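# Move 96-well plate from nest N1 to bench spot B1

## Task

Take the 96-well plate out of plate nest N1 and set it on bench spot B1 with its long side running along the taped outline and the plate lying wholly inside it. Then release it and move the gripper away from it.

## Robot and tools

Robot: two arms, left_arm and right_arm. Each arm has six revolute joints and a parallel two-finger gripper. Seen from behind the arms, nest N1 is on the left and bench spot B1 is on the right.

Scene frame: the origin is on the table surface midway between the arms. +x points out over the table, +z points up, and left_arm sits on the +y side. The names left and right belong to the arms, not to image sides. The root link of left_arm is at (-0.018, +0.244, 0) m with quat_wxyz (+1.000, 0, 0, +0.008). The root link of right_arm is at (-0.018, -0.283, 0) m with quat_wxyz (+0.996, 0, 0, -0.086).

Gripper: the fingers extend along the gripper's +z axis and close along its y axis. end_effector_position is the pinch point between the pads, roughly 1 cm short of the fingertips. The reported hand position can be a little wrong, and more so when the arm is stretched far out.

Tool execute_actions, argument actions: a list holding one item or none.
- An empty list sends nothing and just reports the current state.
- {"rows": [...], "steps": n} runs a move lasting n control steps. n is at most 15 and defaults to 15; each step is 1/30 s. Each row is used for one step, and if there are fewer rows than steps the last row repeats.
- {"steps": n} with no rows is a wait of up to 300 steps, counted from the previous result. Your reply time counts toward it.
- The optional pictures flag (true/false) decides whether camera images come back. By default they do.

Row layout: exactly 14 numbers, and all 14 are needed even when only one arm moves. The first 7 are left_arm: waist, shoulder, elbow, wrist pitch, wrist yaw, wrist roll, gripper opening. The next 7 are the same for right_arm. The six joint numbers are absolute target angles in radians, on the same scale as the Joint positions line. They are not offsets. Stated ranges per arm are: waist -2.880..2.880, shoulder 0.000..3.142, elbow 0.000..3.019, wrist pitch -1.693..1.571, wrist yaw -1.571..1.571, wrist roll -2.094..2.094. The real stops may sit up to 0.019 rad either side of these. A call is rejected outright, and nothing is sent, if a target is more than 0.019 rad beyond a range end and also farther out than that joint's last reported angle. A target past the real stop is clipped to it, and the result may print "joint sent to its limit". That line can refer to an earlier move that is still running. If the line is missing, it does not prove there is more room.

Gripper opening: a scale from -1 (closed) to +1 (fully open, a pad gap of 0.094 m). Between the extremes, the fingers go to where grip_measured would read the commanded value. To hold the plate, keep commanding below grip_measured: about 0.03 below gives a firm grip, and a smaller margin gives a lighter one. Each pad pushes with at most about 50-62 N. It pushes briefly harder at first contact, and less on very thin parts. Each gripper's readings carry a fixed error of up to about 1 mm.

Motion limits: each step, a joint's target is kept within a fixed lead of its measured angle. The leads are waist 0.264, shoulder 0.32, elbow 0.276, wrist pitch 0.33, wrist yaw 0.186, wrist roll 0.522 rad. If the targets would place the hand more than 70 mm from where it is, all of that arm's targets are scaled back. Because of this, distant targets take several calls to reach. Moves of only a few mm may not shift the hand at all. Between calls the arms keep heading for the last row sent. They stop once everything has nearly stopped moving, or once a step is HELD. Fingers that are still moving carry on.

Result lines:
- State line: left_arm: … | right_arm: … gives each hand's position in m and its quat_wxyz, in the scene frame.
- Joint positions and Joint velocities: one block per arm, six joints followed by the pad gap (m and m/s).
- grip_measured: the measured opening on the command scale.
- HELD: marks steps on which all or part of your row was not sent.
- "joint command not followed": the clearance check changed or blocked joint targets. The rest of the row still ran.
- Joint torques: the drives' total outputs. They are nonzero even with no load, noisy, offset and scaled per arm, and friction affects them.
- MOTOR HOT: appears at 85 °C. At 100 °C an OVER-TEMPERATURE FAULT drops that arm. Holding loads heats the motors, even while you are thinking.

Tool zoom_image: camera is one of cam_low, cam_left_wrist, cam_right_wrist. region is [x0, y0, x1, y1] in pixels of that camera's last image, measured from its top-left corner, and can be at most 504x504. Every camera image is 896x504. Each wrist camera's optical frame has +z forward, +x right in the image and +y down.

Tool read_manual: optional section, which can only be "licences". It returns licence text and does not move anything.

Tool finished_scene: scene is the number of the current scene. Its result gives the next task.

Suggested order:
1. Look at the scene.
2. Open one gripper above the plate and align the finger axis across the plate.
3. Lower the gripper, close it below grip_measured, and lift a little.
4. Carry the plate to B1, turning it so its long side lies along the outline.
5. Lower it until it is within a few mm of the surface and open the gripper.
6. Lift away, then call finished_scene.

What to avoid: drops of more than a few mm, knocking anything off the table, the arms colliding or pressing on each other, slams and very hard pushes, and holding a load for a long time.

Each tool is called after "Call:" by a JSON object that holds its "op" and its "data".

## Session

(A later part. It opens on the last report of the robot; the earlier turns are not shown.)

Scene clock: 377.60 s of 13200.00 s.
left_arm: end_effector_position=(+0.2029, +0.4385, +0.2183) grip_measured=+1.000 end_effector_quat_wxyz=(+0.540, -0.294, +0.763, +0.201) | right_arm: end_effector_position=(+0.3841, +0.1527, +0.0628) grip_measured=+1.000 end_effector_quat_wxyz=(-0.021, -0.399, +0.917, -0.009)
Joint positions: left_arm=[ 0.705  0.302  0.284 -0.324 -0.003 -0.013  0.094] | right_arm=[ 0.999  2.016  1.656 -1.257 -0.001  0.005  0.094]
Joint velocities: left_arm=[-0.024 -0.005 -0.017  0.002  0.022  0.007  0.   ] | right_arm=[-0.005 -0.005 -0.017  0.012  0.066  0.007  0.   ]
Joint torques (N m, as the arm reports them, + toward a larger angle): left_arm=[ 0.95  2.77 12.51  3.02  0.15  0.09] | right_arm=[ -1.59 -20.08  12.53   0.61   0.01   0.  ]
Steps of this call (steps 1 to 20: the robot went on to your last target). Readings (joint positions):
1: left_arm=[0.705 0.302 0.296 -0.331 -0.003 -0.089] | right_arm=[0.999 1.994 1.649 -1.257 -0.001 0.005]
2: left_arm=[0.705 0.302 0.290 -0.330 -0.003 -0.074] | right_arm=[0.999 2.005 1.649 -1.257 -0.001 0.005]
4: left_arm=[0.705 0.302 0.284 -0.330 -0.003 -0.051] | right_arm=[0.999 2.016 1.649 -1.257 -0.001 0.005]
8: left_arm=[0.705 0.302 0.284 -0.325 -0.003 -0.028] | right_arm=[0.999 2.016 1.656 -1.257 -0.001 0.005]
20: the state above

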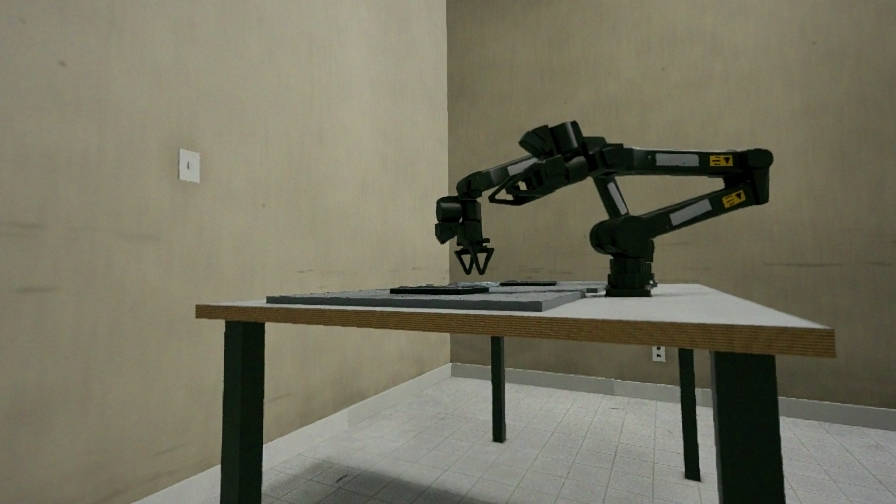

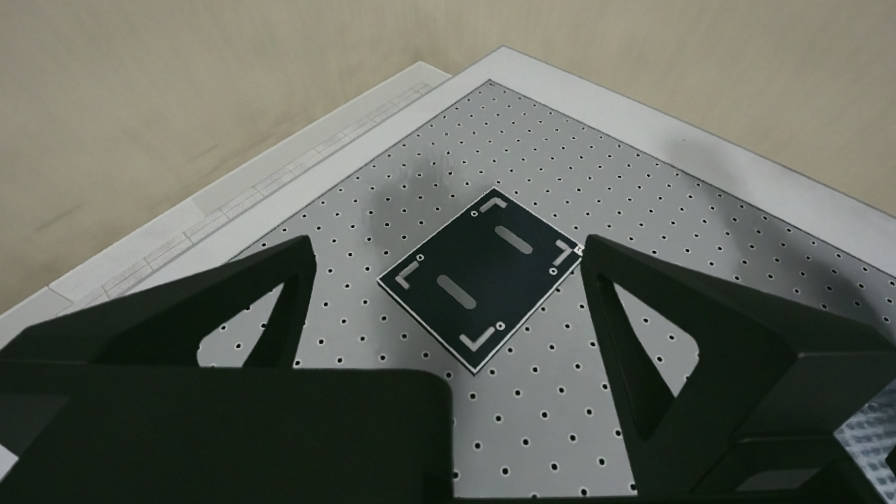

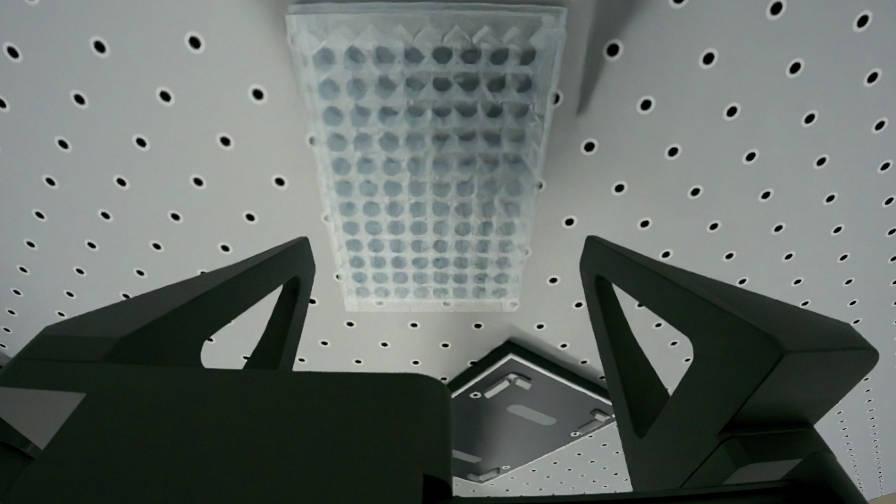

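Call:
{"op": "execute_actions", "data": {"actions": [{"rows": [[0.7,0.3,0.3,-0.3,0,0,1,1.0,2.005,1.68,-1.245,0,0.01,1],[0.7,0.3,0.3,-0.3,0,0,1,1.008,2.015,1.665,-1.235,0,0.02,1],[0.7,0.3,0.3,-0.3,0,0,1,1.012,2.022,1.66,-1.225,0,0.03,1],[0.7,0.3,0.3,-0.3,0,0,1,1.015,2.025,1.656,-1.215,0,0.036,1],[0.7,0.3,0.3,-0.3,0,0,1,1.018,2.028,1.652,-1.205,0,0.036,1],[0.7,0.3,0.3,-0.3,0,0,1,1.018,2.031,1.648,-1.195,0,0.036,1],[0.7,0.3,0.3,-0.3,0,0,1,1.018,2.034,1.645,-1.185,0,0.036,1],[0.7,0.3,0.3,-0.3,0,0,1,1.018,2.037,1.642,-1.175,0,0.036,1],[0.7,0.3,0.3,-0.3,0,0,1,1.018,2.039,1.64,-1.165,0,0.036,1],[0.7,0.3,0.3,-0.3,0,0,1,1.018,2.041,1.638,-1.157,0,0.036,1]], "steps": 15}], "pictures": false}}

Call:
{"op": "execute_actions", "data": {"actions": [{"steps": 12}]}}

Scene clock: 401.40 s of 13200.00 s.
left_arm: end_effector_position=(+0.2029, +0.4385, +0.2183) grip_measured=+1.000 end_effector_quat_wxyz=(+0.540, -0.294, +0.763, +0.201) | right_arm: end_effector_position=(+0.3859, +0.1662, +0.0492) grip_measured=+1.000 end_effector_quat_wxyz=(+0.003, -0.395, +0.919, +0.002)
Joint positions: left_arm=[ 0.705  0.302  0.284 -0.324 -0.003 -0.012  0.094] | right_arm=[ 1.012  2.025  1.632 -1.172 -0.001  0.026  0.094]
Joint velocities: left_arm=[ 0.005 -0.005 -0.007 -0.007 -0.007 -0.066  0.   ] | right_arm=[ 0.005  0.015 -0.027  0.007 -0.022  0.066  0.   ]
Joint torques (N m, as the arm reports them, + toward a larger angle): left_arm=[ 0.81  2.59 12.49  3.03  0.16  0.08] | right_arm=[ -0.13 -17.33   8.99   1.23   0.01   0.13]
Steps of this call (steps 1 to 15: the robot went on to your last target; steps 16 to 90: nothing new was sent; then 20.30 s passed at rest; steps 91 to 105: all 15 steps of this action). Readings (joint positions):
91: left_arm=[0.705 0.302 0.284 -0.324 -0.003 -0.012] | right_arm=[0.999 2.016 1.656 -1.257 -0.001 0.005]
92: left_arm=[0.705 0.302 0.284 -0.324 -0.003 -0.012] | right_arm=[0.999 2.016 1.656 -1.256 -0.001 0.006]
94: left_arm=[0.705 0.302 0.284 -0.324 -0.003 -0.012] | right_arm=[0.999 2.016 1.655 -1.244 -0.001 0.012]
98: left_arm=[0.705 0.302 0.284 -0.324 -0.003 -0.012] | right_arm=[1.004 2.016 1.644 -1.207 -0.001 0.021]
105: the state above

Scene clock: 401.80 s of 13200.00 s.
left_arm: end_effector_position=(+0.2029, +0.4385, +0.2183) grip_measured=+1.000 end_effector_quat_wxyz=(+0.540, -0.294, +0.763, +0.201) | right_arm: end_effector_position=(+0.3857, +0.1660, +0.0481) grip_measured=+1.000 end_effector_quat_wxyz=(+0.002, -0.395, +0.919, +0.002)
Joint positions: left_arm=[ 0.705  0.302  0.284 -0.324 -0.003 -0.012  0.094] | right_arm=[ 1.012  2.026  1.631 -1.171 -0.001  0.027  0.094]
Joint velocities: left_arm=[0.005 0.005 0.012 0.012 0.022 0.037 0.   ] | right_arm=[-0.005 -0.015 -0.002  0.007 -0.022 -0.007  0.   ]
Joint torques (N m, as the arm reports them, + toward a larger angle): left_arm=[ 0.82  2.49 12.43  3.    0.14  0.08] | right_arm=[ -0.35 -17.2    9.05   1.18   0.01   0.14]
Steps of this call (steps 1 to 12: the robot went on to your last target). Readings (joint positions):
1: left_arm=[0.705 0.302 0.284 -0.324 -0.003 -0.012] | right_arm=[1.012 2.025 1.632 -1.171 -0.001 0.026]
2: left_arm=[0.705 0.302 0.284 -0.324 -0.003 -0.012] | right_arm=[1.012 2.026 1.631 -1.171 -0.001 0.026]
4: left_arm=[0.705 0.302 0.284 -0.324 -0.003 -0.012] | right_arm=[1.012 2.026 1.631 -1.171 -0.001 0.027]
8: left_arm=[0.705 0.302 0.284 -0.324 -0.003 -0.012] | right_arm=[1.012 2.026 1.631 -1.171 -0.001 0.027]
12: the state above

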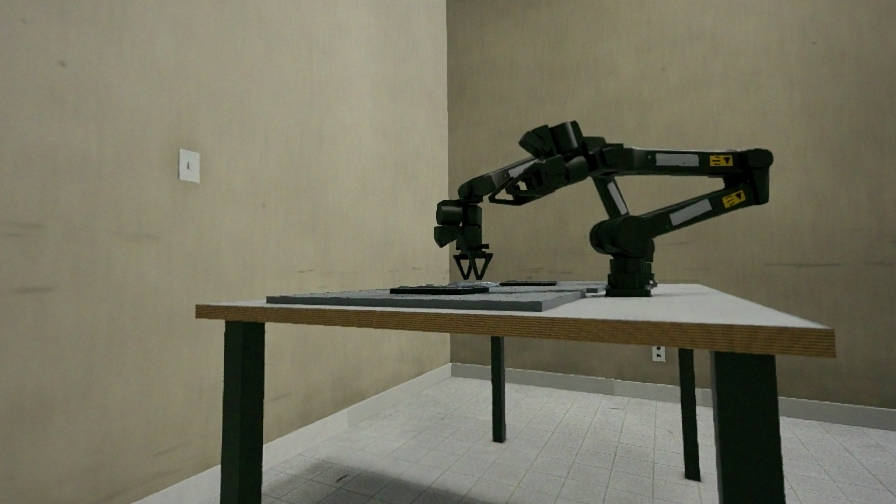

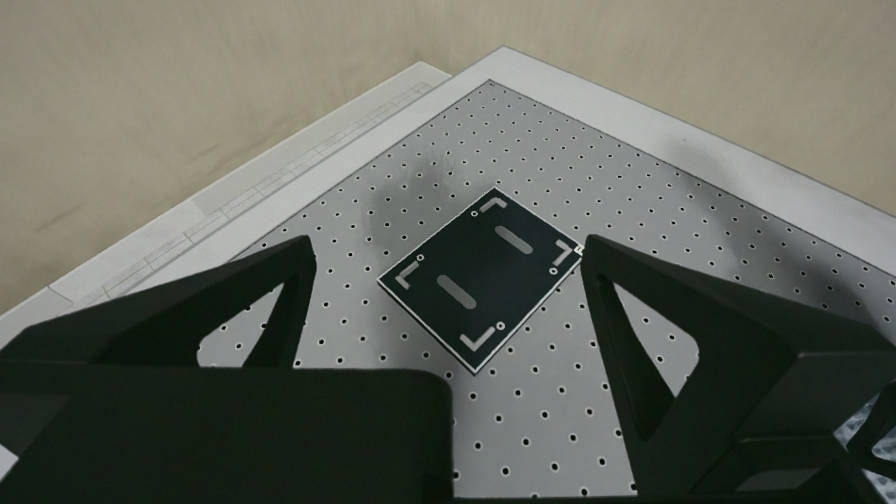

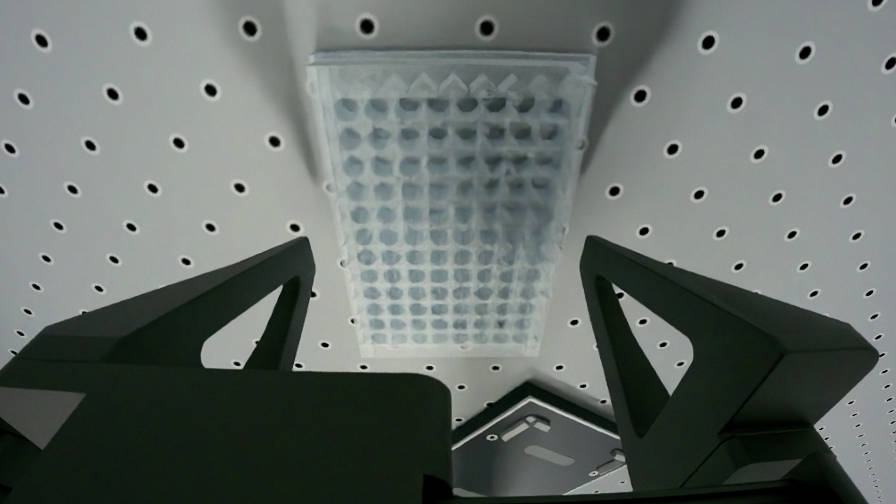

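Call:
{"op": "execute_actions", "data": {"actions": [{"rows": [[0.7,0.3,0.3,-0.3,0,0,1,1.01,2.041,1.638,-1.157,0,0.036,1],[0.7,0.3,0.3,-0.3,0,0,1,1.004,2.041,1.638,-1.157,0,0.036,1],[0.7,0.3,0.3,-0.3,0,0,1,1.001,2.041,1.638,-1.157,0,0.036,1],[0.7,0.3,0.3,-0.3,0,0,1,1.0,2.042,1.634,-1.157,0,0.036,1],[0.7,0.3,0.3,-0.3,0,0,1,1.0,2.043,1.63,-1.154,0,0.036,1],[0.7,0.3,0.3,-0.3,0,0,1,1.0,2.044,1.626,-1.15,0,0.036,1],[0.7,0.3,0.3,-0.3,0,0,1,1.0,2.045,1.622,-1.146,0,0.036,1],[0.7,0.3,0.3,-0.3,0,0,1,1.0,2.046,1.618,-1.142,0,0.036,1],[0.7,0.3,0.3,-0.3,0,0,1,1.0,2.046,1.614,-1.138,0,0.036,1],[0.7,0.3,0.3,-0.3,0,0,1,1.0,2.046,1.61,-1.133,0,0.036,1],[0.7,0.3,0.3,-0.3,0,0,1,1.0,2.046,1.606,-1.129,0,0.036,1],[0.7,0.3,0.3,-0.3,0,0,1,1.0,2.046,1.606,-1.125,0,0.036,1]], "steps": 15}], "pictures": false}}

Call:
{"op": "execute_actions", "data": {"actions": [{"steps": 12}]}}

Scene clock: 425.47 s of 13200.00 s.
left_arm: end_effector_position=(+0.2029, +0.4385, +0.2183) grip_measured=+1.000 end_effector_quat_wxyz=(+0.540, -0.294, +0.763, +0.201) | right_arm: end_effector_position=(+0.3829, +0.1608, +0.0349) grip_measured=+1.000 end_effector_quat_wxyz=(-0.000, -0.394, +0.919, +0.000)
Joint positions: left_arm=[ 0.705  0.302  0.284 -0.324 -0.003 -0.012  0.094] | right_arm=[ 1.009  2.029  1.599 -1.141 -0.001  0.027  0.094]
Joint velocities: left_arm=[ 0.005  0.005 -0.007 -0.012 -0.007 -0.007  0.   ] | right_arm=[-0.005  0.015 -0.002  0.032  0.007 -0.022  0.   ]
Joint torques (N m, as the arm reports them, + toward a larger angle): left_arm=[ 0.95  2.85 12.52  2.92  0.15  0.08] | right_arm=[ -1.43 -17.27   9.     1.25   0.01   0.13]
Steps of this call (steps 1 to 15: the robot went on to your last target; steps 16 to 90: nothing new was sent; then 20.17 s passed at rest; steps 91 to 105: all 15 steps of this action). Readings (joint positions):
91: left_arm=[0.705 0.302 0.284 -0.324 -0.003 -0.012] | right_arm=[1.012 2.026 1.631 -1.171 -0.001 0.027]
92: left_arm=[0.705 0.302 0.284 -0.324 -0.003 -0.012] | right_arm=[1.012 2.026 1.631 -1.171 -0.001 0.027]
94: left_arm=[0.705 0.302 0.284 -0.324 -0.003 -0.012] | right_arm=[1.012 2.026 1.631 -1.171 -0.001 0.027]
98: left_arm=[0.705 0.302 0.284 -0.324 -0.003 -0.012] | right_arm=[1.010 2.026 1.623 -1.161 -0.001 0.027]
105: the state above

Scene clock: 425.87 s of 13200.00 s.
left_arm: end_effector_position=(+0.2029, +0.4385, +0.2183) grip_measured=+1.000 end_effector_quat_wxyz=(+0.540, -0.294, +0.763, +0.201) | right_arm: end_effector_position=(+0.3831, +0.1611, +0.0338) grip_measured=+1.000 end_effector_quat_wxyz=(+0.000, -0.394, +0.919, +0.001)
Joint positions: left_arm=[ 0.705  0.302  0.284 -0.324 -0.003 -0.012  0.094] | right_arm=[ 1.009  2.031  1.599 -1.138 -0.001  0.027  0.094]
Joint velocities: left_arm=[ 0.005  0.005 -0.007 -0.007  0.037 -0.007  0.   ] | right_arm=[-0.005 -0.024 -0.002 -0.007 -0.051  0.022  0.   ]
Joint torques (N m, as the arm reports them, + toward a larger angle): left_arm=[ 0.46  2.56 12.56  3.08  0.16  0.07] | right_arm=[ -1.39 -16.99   8.97   1.2    0.01   0.13]
Steps of this call (steps 1 to 12: the robot went on to your last target). Readings (joint positions):
1: left_arm=[0.705 0.302 0.284 -0.324 -0.003 -0.012] | right_arm=[1.009 2.031 1.599 -1.140 -0.001 0.027]
2: left_arm=[0.705 0.302 0.284 -0.324 -0.003 -0.012] | right_arm=[1.009 2.031 1.599 -1.140 -0.001 0.027]
4: left_arm=[0.705 0.302 0.284 -0.324 -0.003 -0.012] | right_arm=[1.009 2.031 1.599 -1.139 -0.001 0.027]
8: left_arm=[0.705 0.302 0.284 -0.324 -0.003 -0.012] | right_arm=[1.009 2.031 1.599 -1.138 -0.001 0.027]
12: the state above

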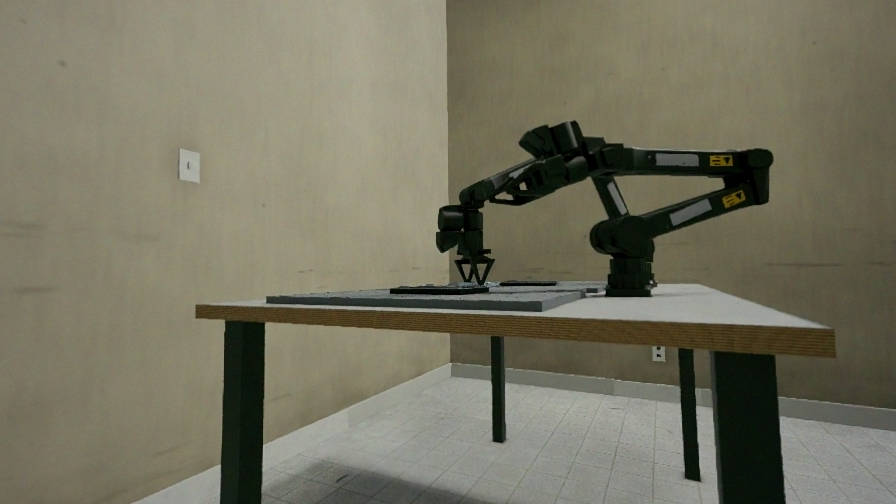

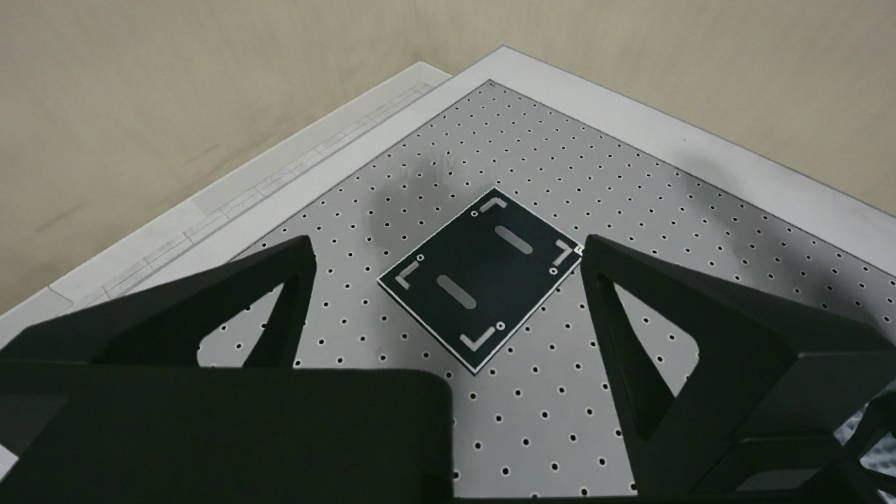

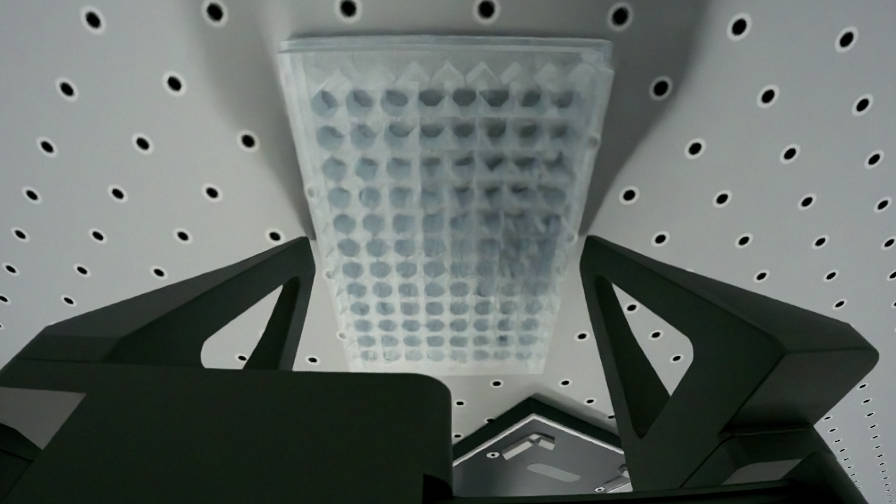

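Call:
{"op": "execute_actions", "data": {"actions": [{"rows": [[0.7,0.3,0.3,-0.3,0,0,1,1.0,2.049,1.604,-1.121,0,0.036,1],[0.7,0.3,0.3,-0.3,0,0,1,1.0,2.052,1.601,-1.117,0,0.036,1],[0.7,0.3,0.3,-0.3,0,0,1,1.0,2.055,1.598,-1.112,0,0.036,1],[0.7,0.3,0.3,-0.3,0,0,1,1.0,2.055,1.598,-1.108,0,0.036,1]], "steps": 15}]}}

Scene clock: 432.37 s of 13200.00 s.
left_arm: end_effector_position=(+0.2029, +0.4385, +0.2183) grip_measured=+1.000 end_effector_quat_wxyz=(+0.540, -0.294, +0.763, +0.201) | right_arm: end_effector_position=(+0.3837, +0.1617, +0.0274) grip_measured=+1.000 end_effector_quat_wxyz=(+0.002, -0.394, +0.919, +0.001)
Joint positions: left_arm=[ 0.705  0.302  0.284 -0.324 -0.003 -0.012  0.094] | right_arm=[ 1.009  2.038  1.593 -1.121 -0.001  0.027  0.094]
Joint velocities: left_arm=[-0.005 -0.005  0.007 -0.007 -0.022  0.022  0.   ] | right_arm=[-0.005 -0.015 -0.002 -0.022  0.022  0.022  0.   ]
Joint torques (N m, as the arm reports them, + toward a larger angle): left_arm=[ 0.54  2.53 12.43  3.03  0.15  0.09] | right_arm=[ -1.45 -16.97   8.8    1.2    0.02   0.13]
Steps of this call (steps 1 to 15: the robot went on to your last target; steps 16 to 90: nothing new was sent; then 3.00 s passed at rest; steps 91 to 105: all 15 steps of this action). Readings (joint positions):
91: left_arm=[0.705 0.302 0.284 -0.324 -0.003 -0.012] | right_arm=[1.009 2.031 1.599 -1.138 -0.001 0.027]
92: left_arm=[0.705 0.302 0.284 -0.324 -0.003 -0.012] | right_arm=[1.009 2.031 1.599 -1.136 -0.001 0.027]
94: left_arm=[0.705 0.302 0.284 -0.324 -0.003 -0.012] | right_arm=[1.009 2.032 1.597 -1.129 -0.001 0.027]
98: left_arm=[0.705 0.302 0.284 -0.324 -0.003 -0.012] | right_arm=[1.009 2.036 1.594 -1.122 -0.001 0.027]
105: the state above

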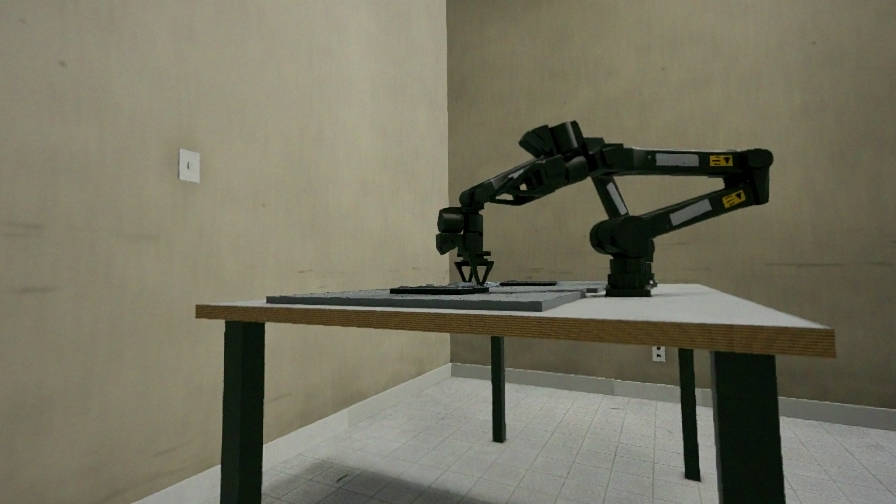

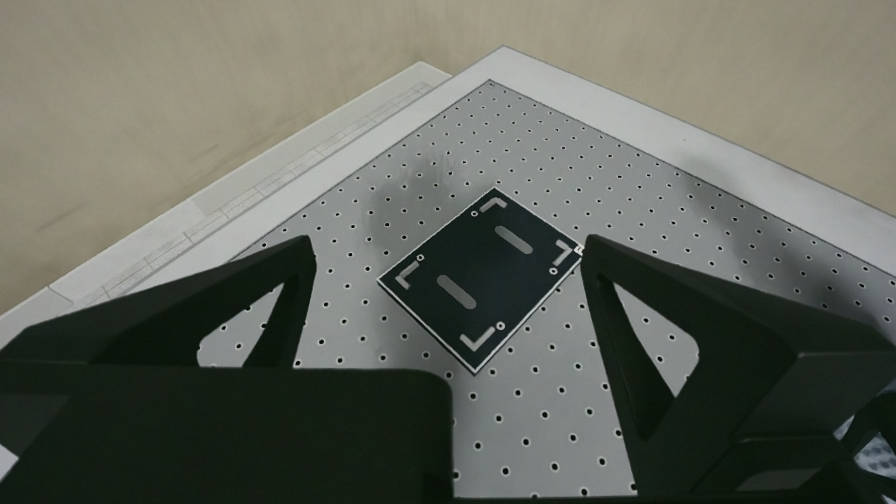

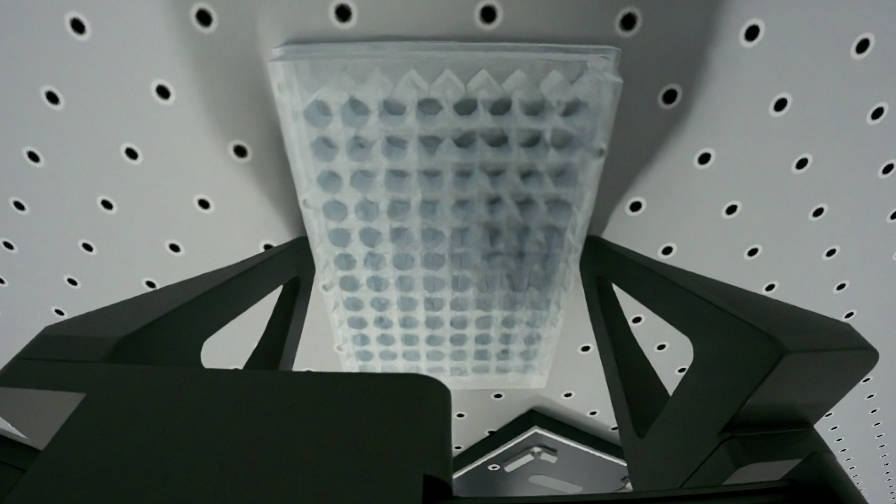

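Call:
{"op": "execute_actions", "data": {"actions": [{"rows": [[0.7,0.3,0.3,-0.3,0,0,1,1.0,2.055,1.598,-1.108,0,0.036,0.95],[0.7,0.3,0.3,-0.3,0,0,1,1.0,2.055,1.598,-1.108,0,0.036,0.91],[0.7,0.3,0.3,-0.3,0,0,1,1.0,2.055,1.598,-1.108,0,0.036,0.88],[0.7,0.3,0.3,-0.3,0,0,1,1.0,2.055,1.598,-1.108,0,0.036,0.86],[0.7,0.3,0.3,-0.3,0,0,1,1.0,2.055,1.598,-1.108,0,0.036,0.84],[0.7,0.3,0.3,-0.3,0,0,1,1.0,2.055,1.598,-1.108,0,0.036,0.82],[0.7,0.3,0.3,-0.3,0,0,1,1.0,2.055,1.598,-1.108,0,0.036,0.80],[0.7,0.3,0.3,-0.3,0,0,1,1.0,2.055,1.598,-1.108,0,0.036,0.78],[0.7,0.3,0.3,-0.3,0,0,1,1.0,2.055,1.598,-1.108,0,0.036,0.76],[0.7,0.3,0.3,-0.3,0,0,1,1.0,2.055,1.598,-1.108,0,0.036,0.75]], "steps": 15}], "pictures": false}}

Scene clock: 441.63 s of 13200.00 s.
left_arm: end_effector_position=(+0.2029, +0.4385, +0.2183) grip_measured=+1.000 end_effector_quat_wxyz=(+0.540, -0.294, +0.763, +0.201) | right_arm: end_effector_position=(+0.3837, +0.1617, +0.0274) grip_measured=+0.768 end_effector_quat_wxyz=(+0.002, -0.393, +0.919, +0.001)
Joint positions: left_arm=[ 0.705  0.302  0.284 -0.324 -0.003 -0.012  0.094] | right_arm=[ 1.009  2.038  1.593 -1.121 -0.001  0.028  0.083]
Joint velocities: left_arm=[-0.015  0.005 -0.012  0.002 -0.095  0.051  0.   ] | right_arm=[-0.005  0.015 -0.002  0.007  0.037 -0.007  0.   ]
Joint torques (N m, as the arm reports them, + toward a larger angle): left_arm=[ 0.94  2.47 12.5   3.01  0.17  0.08] | right_arm=[ -1.59 -17.01   8.77   1.23   0.01   0.12]
Steps of this call (steps 1 to 15: the robot went on to your last target; steps 16 to 90: nothing new was sent; then 5.77 s passed at rest; steps 91 to 105: all 15 steps of this action). Readings (joint positions):
91: left_arm=[0.705 0.302 0.284 -0.324 -0.003 -0.012] | right_arm=[1.009 2.038 1.593 -1.121 -0.001 0.028]
92: left_arm=[0.705 0.302 0.284 -0.324 -0.003 -0.012] | right_arm=[1.009 2.038 1.593 -1.121 -0.001 0.028]
94: left_arm=[0.705 0.302 0.284 -0.324 -0.003 -0.012] | right_arm=[1.009 2.038 1.593 -1.121 -0.001 0.028]
98: left_arm=[0.705 0.302 0.284 -0.324 -0.003 -0.012] | right_arm=[1.009 2.038 1.593 -1.121 -0.001 0.028]
105: the state above

Call:
{"op": "execute_actions", "data": {"actions": [{"rows": [[0.7,0.3,0.3,-0.3,0,0,1,1.0,2.055,1.598,-1.108,0,0.036,0.735],[0.7,0.3,0.3,-0.3,0,0,1,1.0,2.04,1.598,-1.12,0,0.036,0.735],[0.7,0.3,0.3,-0.3,0,0,1,1.0,2.025,1.598,-1.13,0,0.036,0.735],[0.7,0.3,0.3,-0.3,0,0,1,1.0,2.013,1.598,-1.133,0,0.036,0.735],[0.7,0.3,0.3,-0.3,0,0,1,1.0,2.006,1.598,-1.135,0,0.036,0.735],[0.7,0.3,0.3,-0.3,0,0,1,1.0,1.998,1.598,-1.139,0,0.036,0.735],[0.7,0.3,0.3,-0.3,0,0,1,1.0,1.989,1.598,-1.145,0,0.036,0.735],[0.7,0.3,0.3,-0.3,0,0,1,1.0,1.98,1.598,-1.153,0,0.036,0.735],[0.7,0.3,0.3,-0.3,0,0,1,1.0,1.97,1.598,-1.162,0,0.036,0.735],[0.7,0.3,0.3,-0.3,0,0,1,1.0,1.96,1.598,-1.172,0,0.036,0.735],[0.7,0.3,0.3,-0.3,0,0,1,1.0,1.95,1.598,-1.182,0,0.036,0.735],[0.7,0.3,0.3,-0.3,0,0,1,1.0,1.942,1.598,-1.192,0,0.036,0.735],[0.7,0.3,0.3,-0.3,0,0,1,1.0,1.936,1.598,-1.202,0,0.036,0.735],[0.7,0.3,0.3,-0.3,0,0,1,1.0,1.932,1.598,-1.212,0,0.036,0.735],[0.7,0.3,0.3,-0.3,0,0,1,1.0,1.93,1.598,-1.22,0,0.036,0.735]], "steps": 15}], "pictures": false}}

Call:
{"op": "execute_actions", "data": {"actions": [{"rows": [[0.7,0.3,0.3,-0.3,0,0,1,0.996,1.929,1.597,-1.220,0,0.034,0.735],[0.7,0.3,0.3,-0.3,0,0,1,0.985,1.927,1.594,-1.218,0,0.030,0.735],[0.7,0.3,0.3,-0.3,0,0,1,0.967,1.923,1.588,-1.217,0,0.022,0.735],[0.7,0.3,0.3,-0.3,0,0,1,0.941,1.918,1.581,-1.214,0,0.011,0.735],[0.7,0.3,0.3,-0.3,0,0,1,0.908,1.911,1.571,-1.211,0,-0.003,0.735],[0.7,0.3,0.3,-0.3,0,0,1,0.869,1.903,1.560,-1.207,0,-0.019,0.735],[0.7,0.3,0.3,-0.3,0,0,1,0.824,1.894,1.547,-1.202,0,-0.038,0.735],[0.7,0.3,0.3,-0.3,0,0,1,0.774,1.884,1.533,-1.197,0,-0.059,0.735],[0.7,0.3,0.3,-0.3,0,0,1,0.718,1.872,1.516,-1.192,0,-0.083,0.735],[0.7,0.3,0.3,-0.3,0,0,1,0.658,1.860,1.499,-1.186,0,-0.108,0.735],[0.7,0.3,0.3,-0.3,0,0,1,0.595,1.847,1.481,-1.179,0,-0.135,0.735],[0.7,0.3,0.3,-0.3,0,0,1,0.528,1.833,1.461,-1.172,0,-0.163,0.735],[0.7,0.3,0.3,-0.3,0,0,1,0.459,1.819,1.441,-1.165,0,-0.192,0.735],[0.7,0.3,0.3,-0.3,0,0,1,0.388,1.805,1.421,-1.158,0,-0.222,0.735],[0.7,0.3,0.3,-0.3,0,0,1,0.317,1.790,1.400,-1.151,0,-0.252,0.735]], "steps": 15}], "pictures": false}}

Call:
{"op": "execute_actions", "data": {"actions": [{"rows": [[0.7,0.3,0.3,-0.3,0,0,1,0.245,1.775,1.379,-1.144,0,-0.282,0.735],[0.7,0.3,0.3,-0.3,0,0,1,0.174,1.761,1.359,-1.137,0,-0.312,0.735],[0.7,0.3,0.3,-0.3,0,0,1,0.105,1.747,1.339,-1.130,0,-0.341,0.735],[0.7,0.3,0.3,-0.3,0,0,1,0.038,1.733,1.319,-1.123,0,-0.369,0.735],[0.7,0.3,0.3,-0.3,0,0,1,-0.025,1.720,1.301,-1.117,0,-0.396,0.735],[0.7,0.3,0.3,-0.3,0,0,1,-0.085,1.708,1.284,-1.110,0,-0.421,0.735],[0.7,0.3,0.3,-0.3,0,0,1,-0.141,1.696,1.267,-1.105,0,-0.445,0.735],[0.7,0.3,0.3,-0.3,0,0,1,-0.191,1.686,1.253,-1.100,0,-0.466,0.735],[0.7,0.3,0.3,-0.3,0,0,1,-0.236,1.677,1.240,-1.095,0,-0.485,0.735],[0.7,0.3,0.3,-0.3,0,0,1,-0.275,1.669,1.229,-1.091,0,-0.501,0.735],[0.7,0.3,0.3,-0.3,0,0,1,-0.308,1.662,1.219,-1.088,0,-0.515,0.735],[0.7,0.3,0.3,-0.3,0,0,1,-0.334,1.657,1.212,-1.085,0,-0.526,0.735],[0.7,0.3,0.3,-0.3,0,0,1,-0.35,1.653,1.206,-1.084,0,-0.534,0.735],[0.7,0.3,0.3,-0.3,0,0,1,-0.358,1.651,1.203,-1.082,0,-0.538,0.735],[0.7,0.3,0.3,-0.3,0,0,1,-0.36,1.65,1.202,-1.082,0,-0.54,0.735]], "steps": 15}], "pictures": false}}

Call:
{"op": "execute_actions", "data": {"actions": [{"steps": 30}]}}

Scene clock: 518.83 s of 13200.00 s.
left_arm: end_effector_position=(+0.2029, +0.4385, +0.2183) grip_measured=+1.000 end_effector_quat_wxyz=(+0.540, -0.294, +0.763, +0.201) | right_arm: end_effector_position=(+0.3730, +0.1499, +0.0510) grip_measured=+0.767 end_effector_quat_wxyz=(-0.013, -0.393, +0.919, -0.005)
Joint positions: left_arm=[ 0.705  0.302  0.284 -0.324 -0.003 -0.012  0.094] | right_arm=[ 1.009  1.993  1.586 -1.192 -0.001  0.028  0.083]
Joint velocities: left_arm=[ 0.005 -0.015  0.002 -0.022  0.022  0.037  0.   ] | right_arm=[ 0.005 -0.278 -0.002 -0.261 -0.037 -0.007 -0.   ]
Joint torques (N m, as the arm reports them, + toward a larger angle): left_arm=[ 0.65  2.74 12.51  3.03  0.15  0.07] | right_arm=[ -1.34 -21.74   9.49   0.28   0.     0.13]
Steps of this call (steps 1 to 15: the robot went on to your last target; steps 16 to 90: nothing new was sent; then 73.70 s passed at rest; steps 91 to 105: all 15 steps of this action). Readings (joint positions):
91: left_arm=[0.705 0.302 0.284 -0.324 -0.003 -0.012] | right_arm=[1.009 2.038 1.593 -1.121 -0.001 0.028]
92: left_arm=[0.705 0.302 0.284 -0.324 -0.003 -0.012] | right_arm=[1.009 2.038 1.593 -1.121 -0.001 0.028]
94: left_arm=[0.705 0.302 0.284 -0.324 -0.003 -0.012] | right_arm=[1.009 2.038 1.593 -1.121 -0.001 0.028]
98: left_arm=[0.705 0.302 0.284 -0.324 -0.003 -0.012] | right_arm=[1.009 2.037 1.593 -1.130 -0.001 0.028]
105: the state above

Scene clock: 519.33 s of 13200.00 s.
left_arm: end_effector_position=(+0.2029, +0.4385, +0.2183) grip_measured=+1.000 end_effector_quat_wxyz=(+0.540, -0.294, +0.763, +0.201) | right_arm: end_effector_position=(+0.4555, -0.0102, +0.0545) grip_measured=+0.767 end_effector_quat_wxyz=(-0.030, -0.293, +0.956, -0.006)
Joint positions: left_arm=[ 0.705  0.302  0.284 -0.324 -0.003 -0.012  0.094] | right_arm=[ 0.695  1.921  1.48  -1.19  -0.001 -0.073  0.083]
Joint velocities: left_arm=[ 0.015  0.005  0.002 -0.012 -0.022  0.037  0.   ] | right_arm=[-1.187 -0.122 -0.476  0.154 -0.037 -0.462 -0.002]
Joint torques (N m, as the arm reports them, + toward a larger angle): left_arm=[ 0.74  2.62 12.47  3.03  0.14  0.08] | right_arm=[ -1.63 -21.4    8.3    0.75   0.    -0.03]
Steps of this call (steps 1 to 15: all 15 steps of this action). Readings (joint positions):
1: left_arm=[0.705 0.302 0.284 -0.324 -0.003 -0.012] | right_arm=[1.009 1.984 1.586 -1.199 -0.001 0.028]
2: left_arm=[0.705 0.302 0.284 -0.324 -0.003 -0.012] | right_arm=[1.008 1.975 1.586 -1.204 -0.001 0.028]
4: left_arm=[0.705 0.302 0.284 -0.324 -0.003 -0.012] | right_arm=[1.001 1.959 1.585 -1.206 -0.001 0.026]
8: left_arm=[0.705 0.302 0.284 -0.324 -0.003 -0.012] | right_arm=[0.937 1.934 1.562 -1.206 -0.001 0.003]
15: the state above

Scene clock: 519.83 s of 13200.00 s.
left_arm: end_effector_position=(+0.2029, +0.4385, +0.2183) grip_measured=+1.000 end_effector_quat_wxyz=(+0.540, -0.294, +0.763, +0.201) | right_arm: end_effector_position=(+0.4487, -0.3519, +0.0489) grip_measured=+0.767 end_effector_quat_wxyz=(-0.038, -0.110, +0.993, +0.011)
Joint positions: left_arm=[ 0.705  0.302  0.284 -0.324 -0.003 -0.012  0.094] | right_arm=[ 0.025  1.767  1.232 -1.115 -0.001 -0.368  0.083]
Joint velocities: left_arm=[ 0.015  0.015 -0.007  0.022  0.022  0.022  0.   ] | right_arm=[-1.451 -0.347 -0.247  0.11  -0.081 -0.535 -0.   ]
Joint torques (N m, as the arm reports them, + toward a larger angle): left_arm=[ 0.89  2.3  12.5   3.06  0.15  0.06] | right_arm=[ -0.79 -16.93   8.05   0.86  -0.03  -0.03]
Steps of this call (steps 1 to 15: all 15 steps of this action). Readings (joint positions):
1: left_arm=[0.705 0.302 0.284 -0.324 -0.003 -0.012] | right_arm=[0.655 1.917 1.462 -1.186 -0.001 -0.089]
2: left_arm=[0.705 0.302 0.284 -0.324 -0.003 -0.012] | right_arm=[0.613 1.912 1.444 -1.180 -0.001 -0.106]
4: left_arm=[0.705 0.302 0.284 -0.324 -0.003 -0.012] | right_arm=[0.528 1.898 1.405 -1.170 -0.001 -0.145]
8: left_arm=[0.705 0.302 0.284 -0.324 -0.003 -0.012] | right_arm=[0.352 1.856 1.329 -1.147 -0.001 -0.228]
15: the state above

Scene clock: 520.83 s of 13200.00 s.
left_arm: end_effector_position=(+0.2029, +0.4385, +0.2183) grip_measured=+1.000 end_effector_quat_wxyz=(+0.540, -0.294, +0.763, +0.201) | right_arm: end_effector_position=(+0.3859, -0.5183, +0.0786) grip_measured=+0.767 end_effector_quat_wxyz=(-0.000, -0.002, +1.000, -0.001)
Joint positions: left_arm=[ 0.705  0.302  0.284 -0.324 -0.003 -0.012  0.094] | right_arm=[-0.354  1.674  1.196 -1.093  0.001 -0.531  0.083]
Joint velocities: left_arm=[ 0.005 -0.024  0.007 -0.012  0.007  0.051  0.   ] | right_arm=[-0.005 -0.005 -0.007 -0.002 -0.037  0.081 -0.001]
Joint torques (N m, as the arm reports them, + toward a larger angle): left_arm=[ 0.81  2.56 12.52  2.98  0.17  0.09] | right_arm=[ -0.95 -15.51   8.73   1.05  -0.14  -0.02]
Steps of this call (steps 1 to 30: the robot went on to your last target). Readings (joint positions):
1: left_arm=[0.705 0.302 0.284 -0.324 -0.003 -0.012] | right_arm=[-0.023 1.757 1.225 -1.112 -0.001 -0.385]
2: left_arm=[0.705 0.302 0.284 -0.324 -0.003 -0.012] | right_arm=[-0.072 1.748 1.220 -1.110 -0.001 -0.399]
4: left_arm=[0.705 0.302 0.284 -0.324 -0.003 -0.012] | right_arm=[-0.171 1.734 1.213 -1.106 -0.001 -0.424]
8: left_arm=[0.705 0.302 0.284 -0.324 -0.003 -0.012] | right_arm=[-0.357 1.705 1.202 -1.093 0.001 -0.481]
30: the state above

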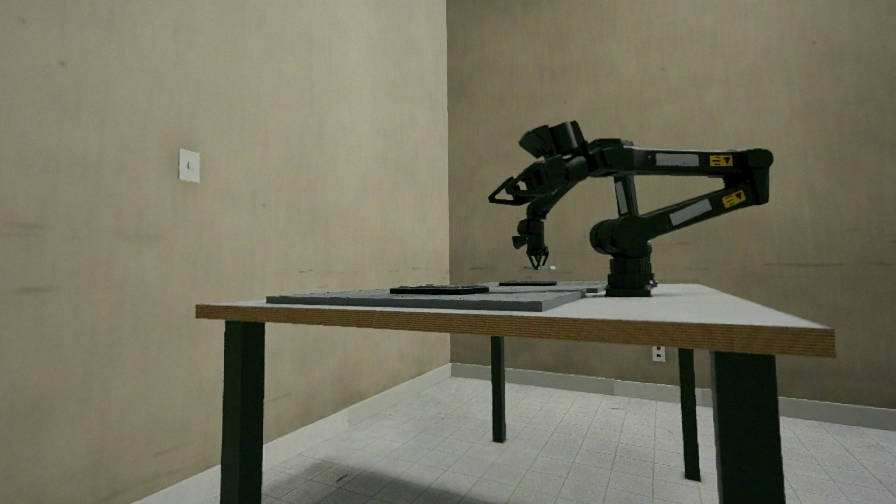

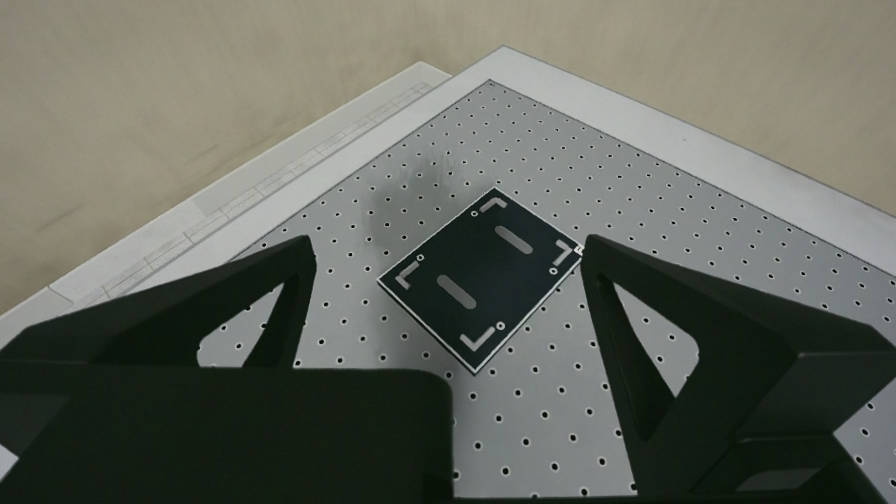

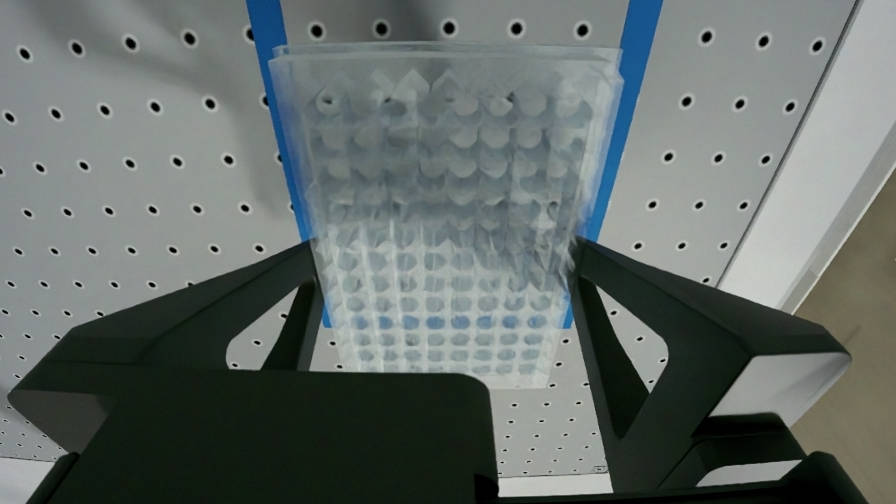

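Call:
{"op": "execute_actions", "data": {"actions": [{"rows": [[0.7,0.3,0.3,-0.3,0,0,1,-0.36,1.67,1.202,-1.082,0,-0.53,0.735],[0.7,0.3,0.3,-0.3,0,0,1,-0.36,1.688,1.202,-1.08,0,-0.52,0.735],[0.7,0.3,0.3,-0.3,0,0,1,-0.36,1.693,1.198,-1.074,0,-0.51,0.735],[0.7,0.3,0.3,-0.3,0,0,1,-0.36,1.698,1.194,-1.066,0,-0.507,0.735],[0.7,0.3,0.3,-0.3,0,0,1,-0.36,1.703,1.189,-1.057,0,-0.507,0.735],[0.7,0.3,0.3,-0.3,0,0,1,-0.36,1.708,1.184,-1.048,0,-0.507,0.735],[0.7,0.3,0.3,-0.3,0,0,1,-0.36,1.713,1.179,-1.039,0,-0.507,0.735],[0.7,0.3,0.3,-0.3,0,0,1,-0.36,1.718,1.174,-1.03,0,-0.507,0.735],[0.7,0.3,0.3,-0.3,0,0,1,-0.36,1.722,1.17,-1.021,0,-0.507,0.735],[0.7,0.3,0.3,-0.3,0,0,1,-0.36,1.726,1.166,-1.012,0,-0.507,0.735],[0.7,0.3,0.3,-0.3,0,0,1,-0.36,1.729,1.163,-1.004,0,-0.507,0.735],[0.7,0.3,0.3,-0.3,0,0,1,-0.36,1.731,1.161,-0.998,0,-0.507,0.735],[0.7,0.3,0.3,-0.3,0,0,1,-0.36,1.733,1.16,-0.993,0,-0.507,0.735]], "steps": 15}], "pictures": false}}

Call:
{"op": "execute_actions", "data": {"actions": [{"steps": 12}]}}

Scene clock: 541.43 s of 13200.00 s.
left_arm: end_effector_position=(+0.2029, +0.4385, +0.2183) grip_measured=+1.000 end_effector_quat_wxyz=(+0.540, -0.294, +0.763, +0.201) | right_arm: end_effector_position=(+0.3835, -0.5169, +0.0414) grip_measured=+0.767 end_effector_quat_wxyz=(-0.006, +0.005, +1.000, +0.003)
Joint positions: left_arm=[ 0.705  0.302  0.284 -0.324 -0.003 -0.012  0.094] | right_arm=[-0.354  1.725  1.152 -1.011  0.001 -0.516  0.083]
Joint velocities: left_arm=[ 0.005  0.005  0.007 -0.002  0.037  0.007  0.   ] | right_arm=[-0.015  0.103 -0.056  0.061  0.037 -0.022 -0.   ]
Joint torques (N m, as the arm reports them, + toward a larger angle): left_arm=[ 0.79  2.43 12.48  3.02  0.16  0.08] | right_arm=[ -1.21 -13.29   8.72   1.14  -0.12   0.13]
Steps of this call (steps 1 to 15: the robot went on to your last target; steps 16 to 90: nothing new was sent; then 17.10 s passed at rest; steps 91 to 105: all 15 steps of this action). Readings (joint positions):
91: left_arm=[0.705 0.302 0.284 -0.324 -0.003 -0.012] | right_arm=[-0.354 1.674 1.196 -1.093 0.001 -0.531]
92: left_arm=[0.705 0.302 0.284 -0.324 -0.003 -0.012] | right_arm=[-0.354 1.674 1.196 -1.093 0.001 -0.531]
94: left_arm=[0.705 0.302 0.284 -0.324 -0.003 -0.012] | right_arm=[-0.354 1.674 1.194 -1.089 0.001 -0.526]
98: left_arm=[0.705 0.302 0.284 -0.324 -0.003 -0.012] | right_arm=[-0.354 1.685 1.181 -1.059 0.001 -0.520]
105: the state above

Scene clock: 541.83 s of 13200.00 s.
left_arm: end_effector_position=(+0.2029, +0.4385, +0.2183) grip_measured=+1.000 end_effector_quat_wxyz=(+0.540, -0.294, +0.763, +0.201) | right_arm: end_effector_position=(+0.3835, -0.5169, +0.0387) grip_measured=+0.767 end_effector_quat_wxyz=(-0.007, +0.006, +1.000, +0.003)
Joint positions: left_arm=[ 0.705  0.302  0.284 -0.324 -0.003 -0.012  0.094] | right_arm=[-0.354  1.729  1.15  -1.006  0.001 -0.516  0.083]
Joint velocities: left_arm=[-0.005 -0.005 -0.007  0.002 -0.022 -0.037  0.   ] | right_arm=[-0.005 -0.005 -0.007 -0.027  0.037  0.037  0.   ]
Joint torques (N m, as the arm reports them, + toward a larger angle): left_arm=[ 0.67  2.63 12.5   3.    0.15  0.07] | right_arm=[ -1.29 -13.23   8.65   1.14  -0.13   0.14]
Steps of this call (steps 1 to 12: the robot went on to your last target). Readings (joint positions):
1: left_arm=[0.705 0.302 0.284 -0.324 -0.003 -0.012] | right_arm=[-0.354 1.728 1.150 -1.010 0.001 -0.516]
2: left_arm=[0.705 0.302 0.284 -0.324 -0.003 -0.012] | right_arm=[-0.354 1.729 1.150 -1.009 0.001 -0.516]
4: left_arm=[0.705 0.302 0.284 -0.324 -0.003 -0.012] | right_arm=[-0.354 1.729 1.150 -1.008 0.001 -0.516]
8: left_arm=[0.705 0.302 0.284 -0.324 -0.003 -0.012] | right_arm=[-0.354 1.729 1.150 -1.006 0.001 -0.516]
12: the state above

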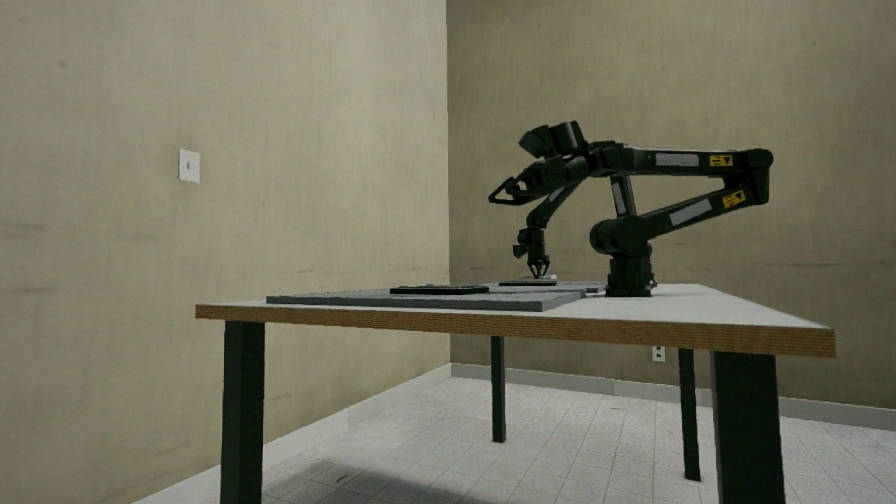

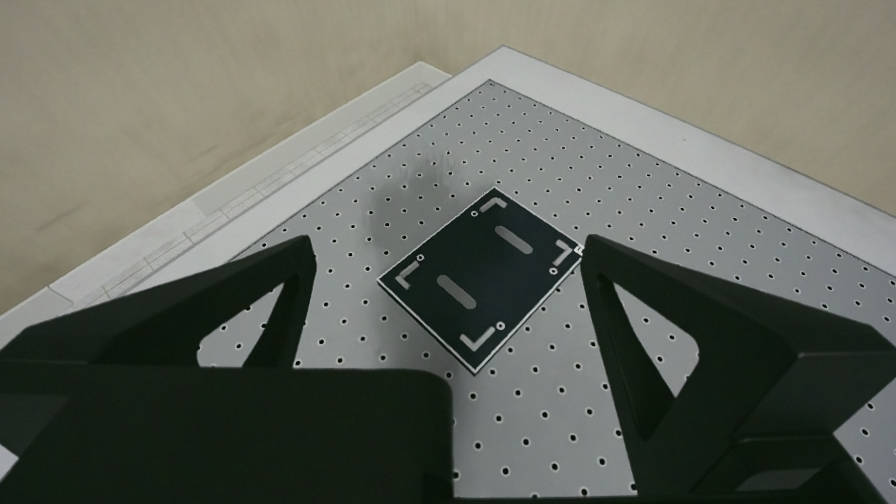

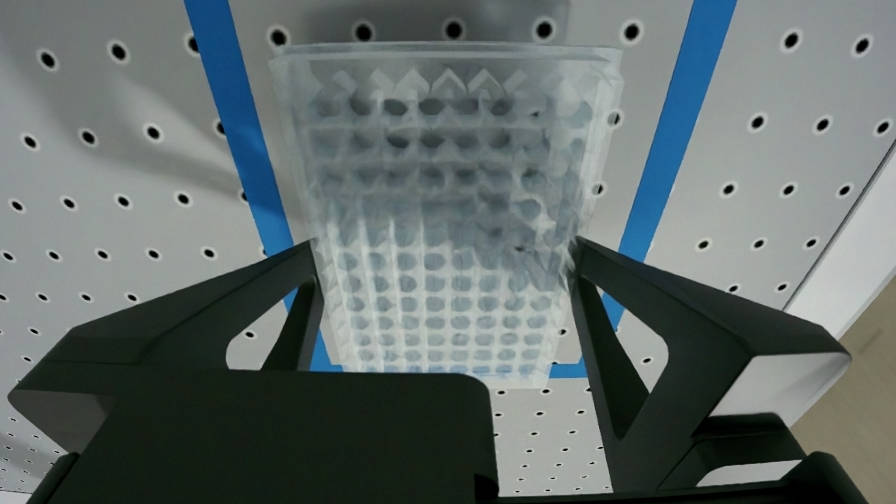

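Call:
{"op": "execute_actions", "data": {"actions": []}}

Scene clock: 561.60 s of 13200.00 s.
left_arm: end_effector_position=(+0.2029, +0.4385, +0.2183) grip_measured=+1.000 end_effector_quat_wxyz=(+0.540, -0.294, +0.763, +0.201) | right_arm: end_effector_position=(+0.3835, -0.5169, +0.0387) grip_measured=+0.767 end_effector_quat_wxyz=(-0.007, +0.006, +1.000, +0.003)
Joint positions: left_arm=[ 0.705  0.302  0.284 -0.324 -0.003 -0.012  0.094] | right_arm=[-0.354  1.729  1.15  -1.006  0.001 -0.516  0.083]
Joint velocities: left_arm=[-0.015 -0.015 -0.027 -0.012  0.007  0.022  0.   ] | right_arm=[-0.005 -0.005 -0.012  0.012 -0.051  0.007  0.001]
Joint torques (N m, as the arm reports them, + toward a larger angle): left_arm=[ 0.7   2.36 12.57  2.94  0.15  0.07] | right_arm=[ -1.14 -13.13   8.64   1.13  -0.13   0.14]
Steps of this call (steps 1 to 15: the robot went on to your last target; steps 16 to 90: nothing new was sent; then 16.77 s passed at rest). Readings (joint positions):
1: left_arm=[0.705 0.302 0.284 -0.324 -0.003 -0.012] | right_arm=[-0.354 1.729 1.150 -1.006 0.001 -0.516]
2: left_arm=[0.705 0.302 0.284 -0.324 -0.003 -0.012] | right_arm=[-0.354 1.729 1.150 -1.006 0.001 -0.516]
4: left_arm=[0.705 0.302 0.284 -0.324 -0.003 -0.012] | right_arm=[-0.354 1.729 1.150 -1.006 0.001 -0.516]
8: left_arm=[0.705 0.302 0.284 -0.324 -0.003 -0.012] | right_arm=[-0.354 1.729 1.150 -1.006 0.001 -0.516]
90: the state above
All arms were judged still, so your last target was given up. Only a new action makes them travel on or press farther. Fingers that are still opening or closing keep moving.

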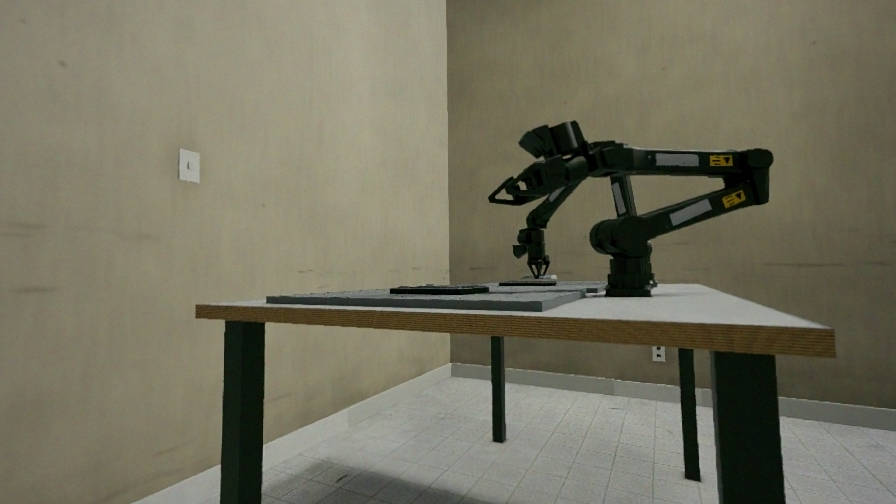

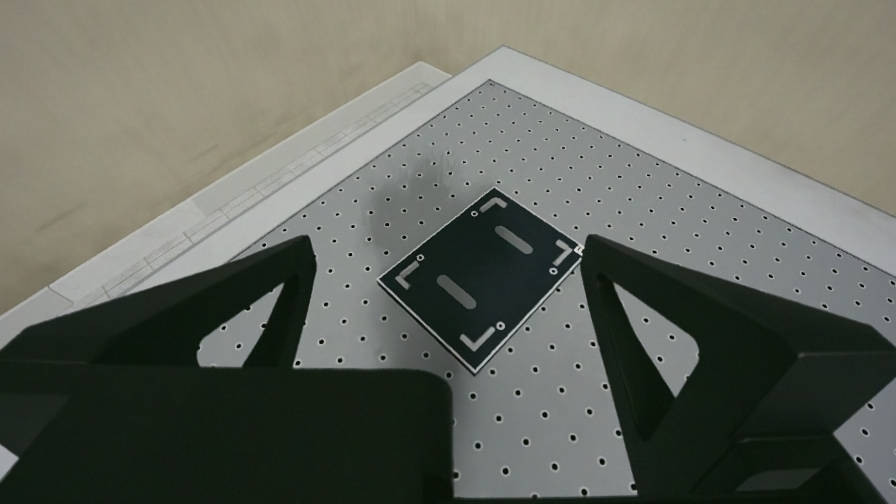

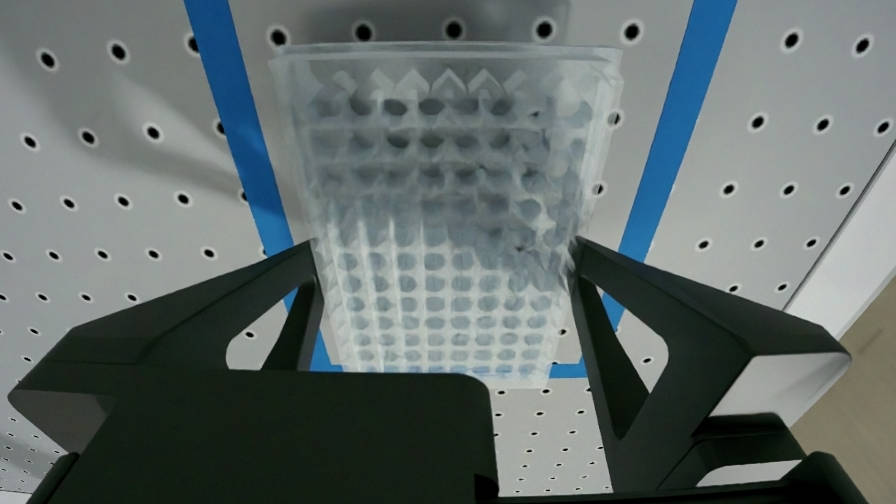

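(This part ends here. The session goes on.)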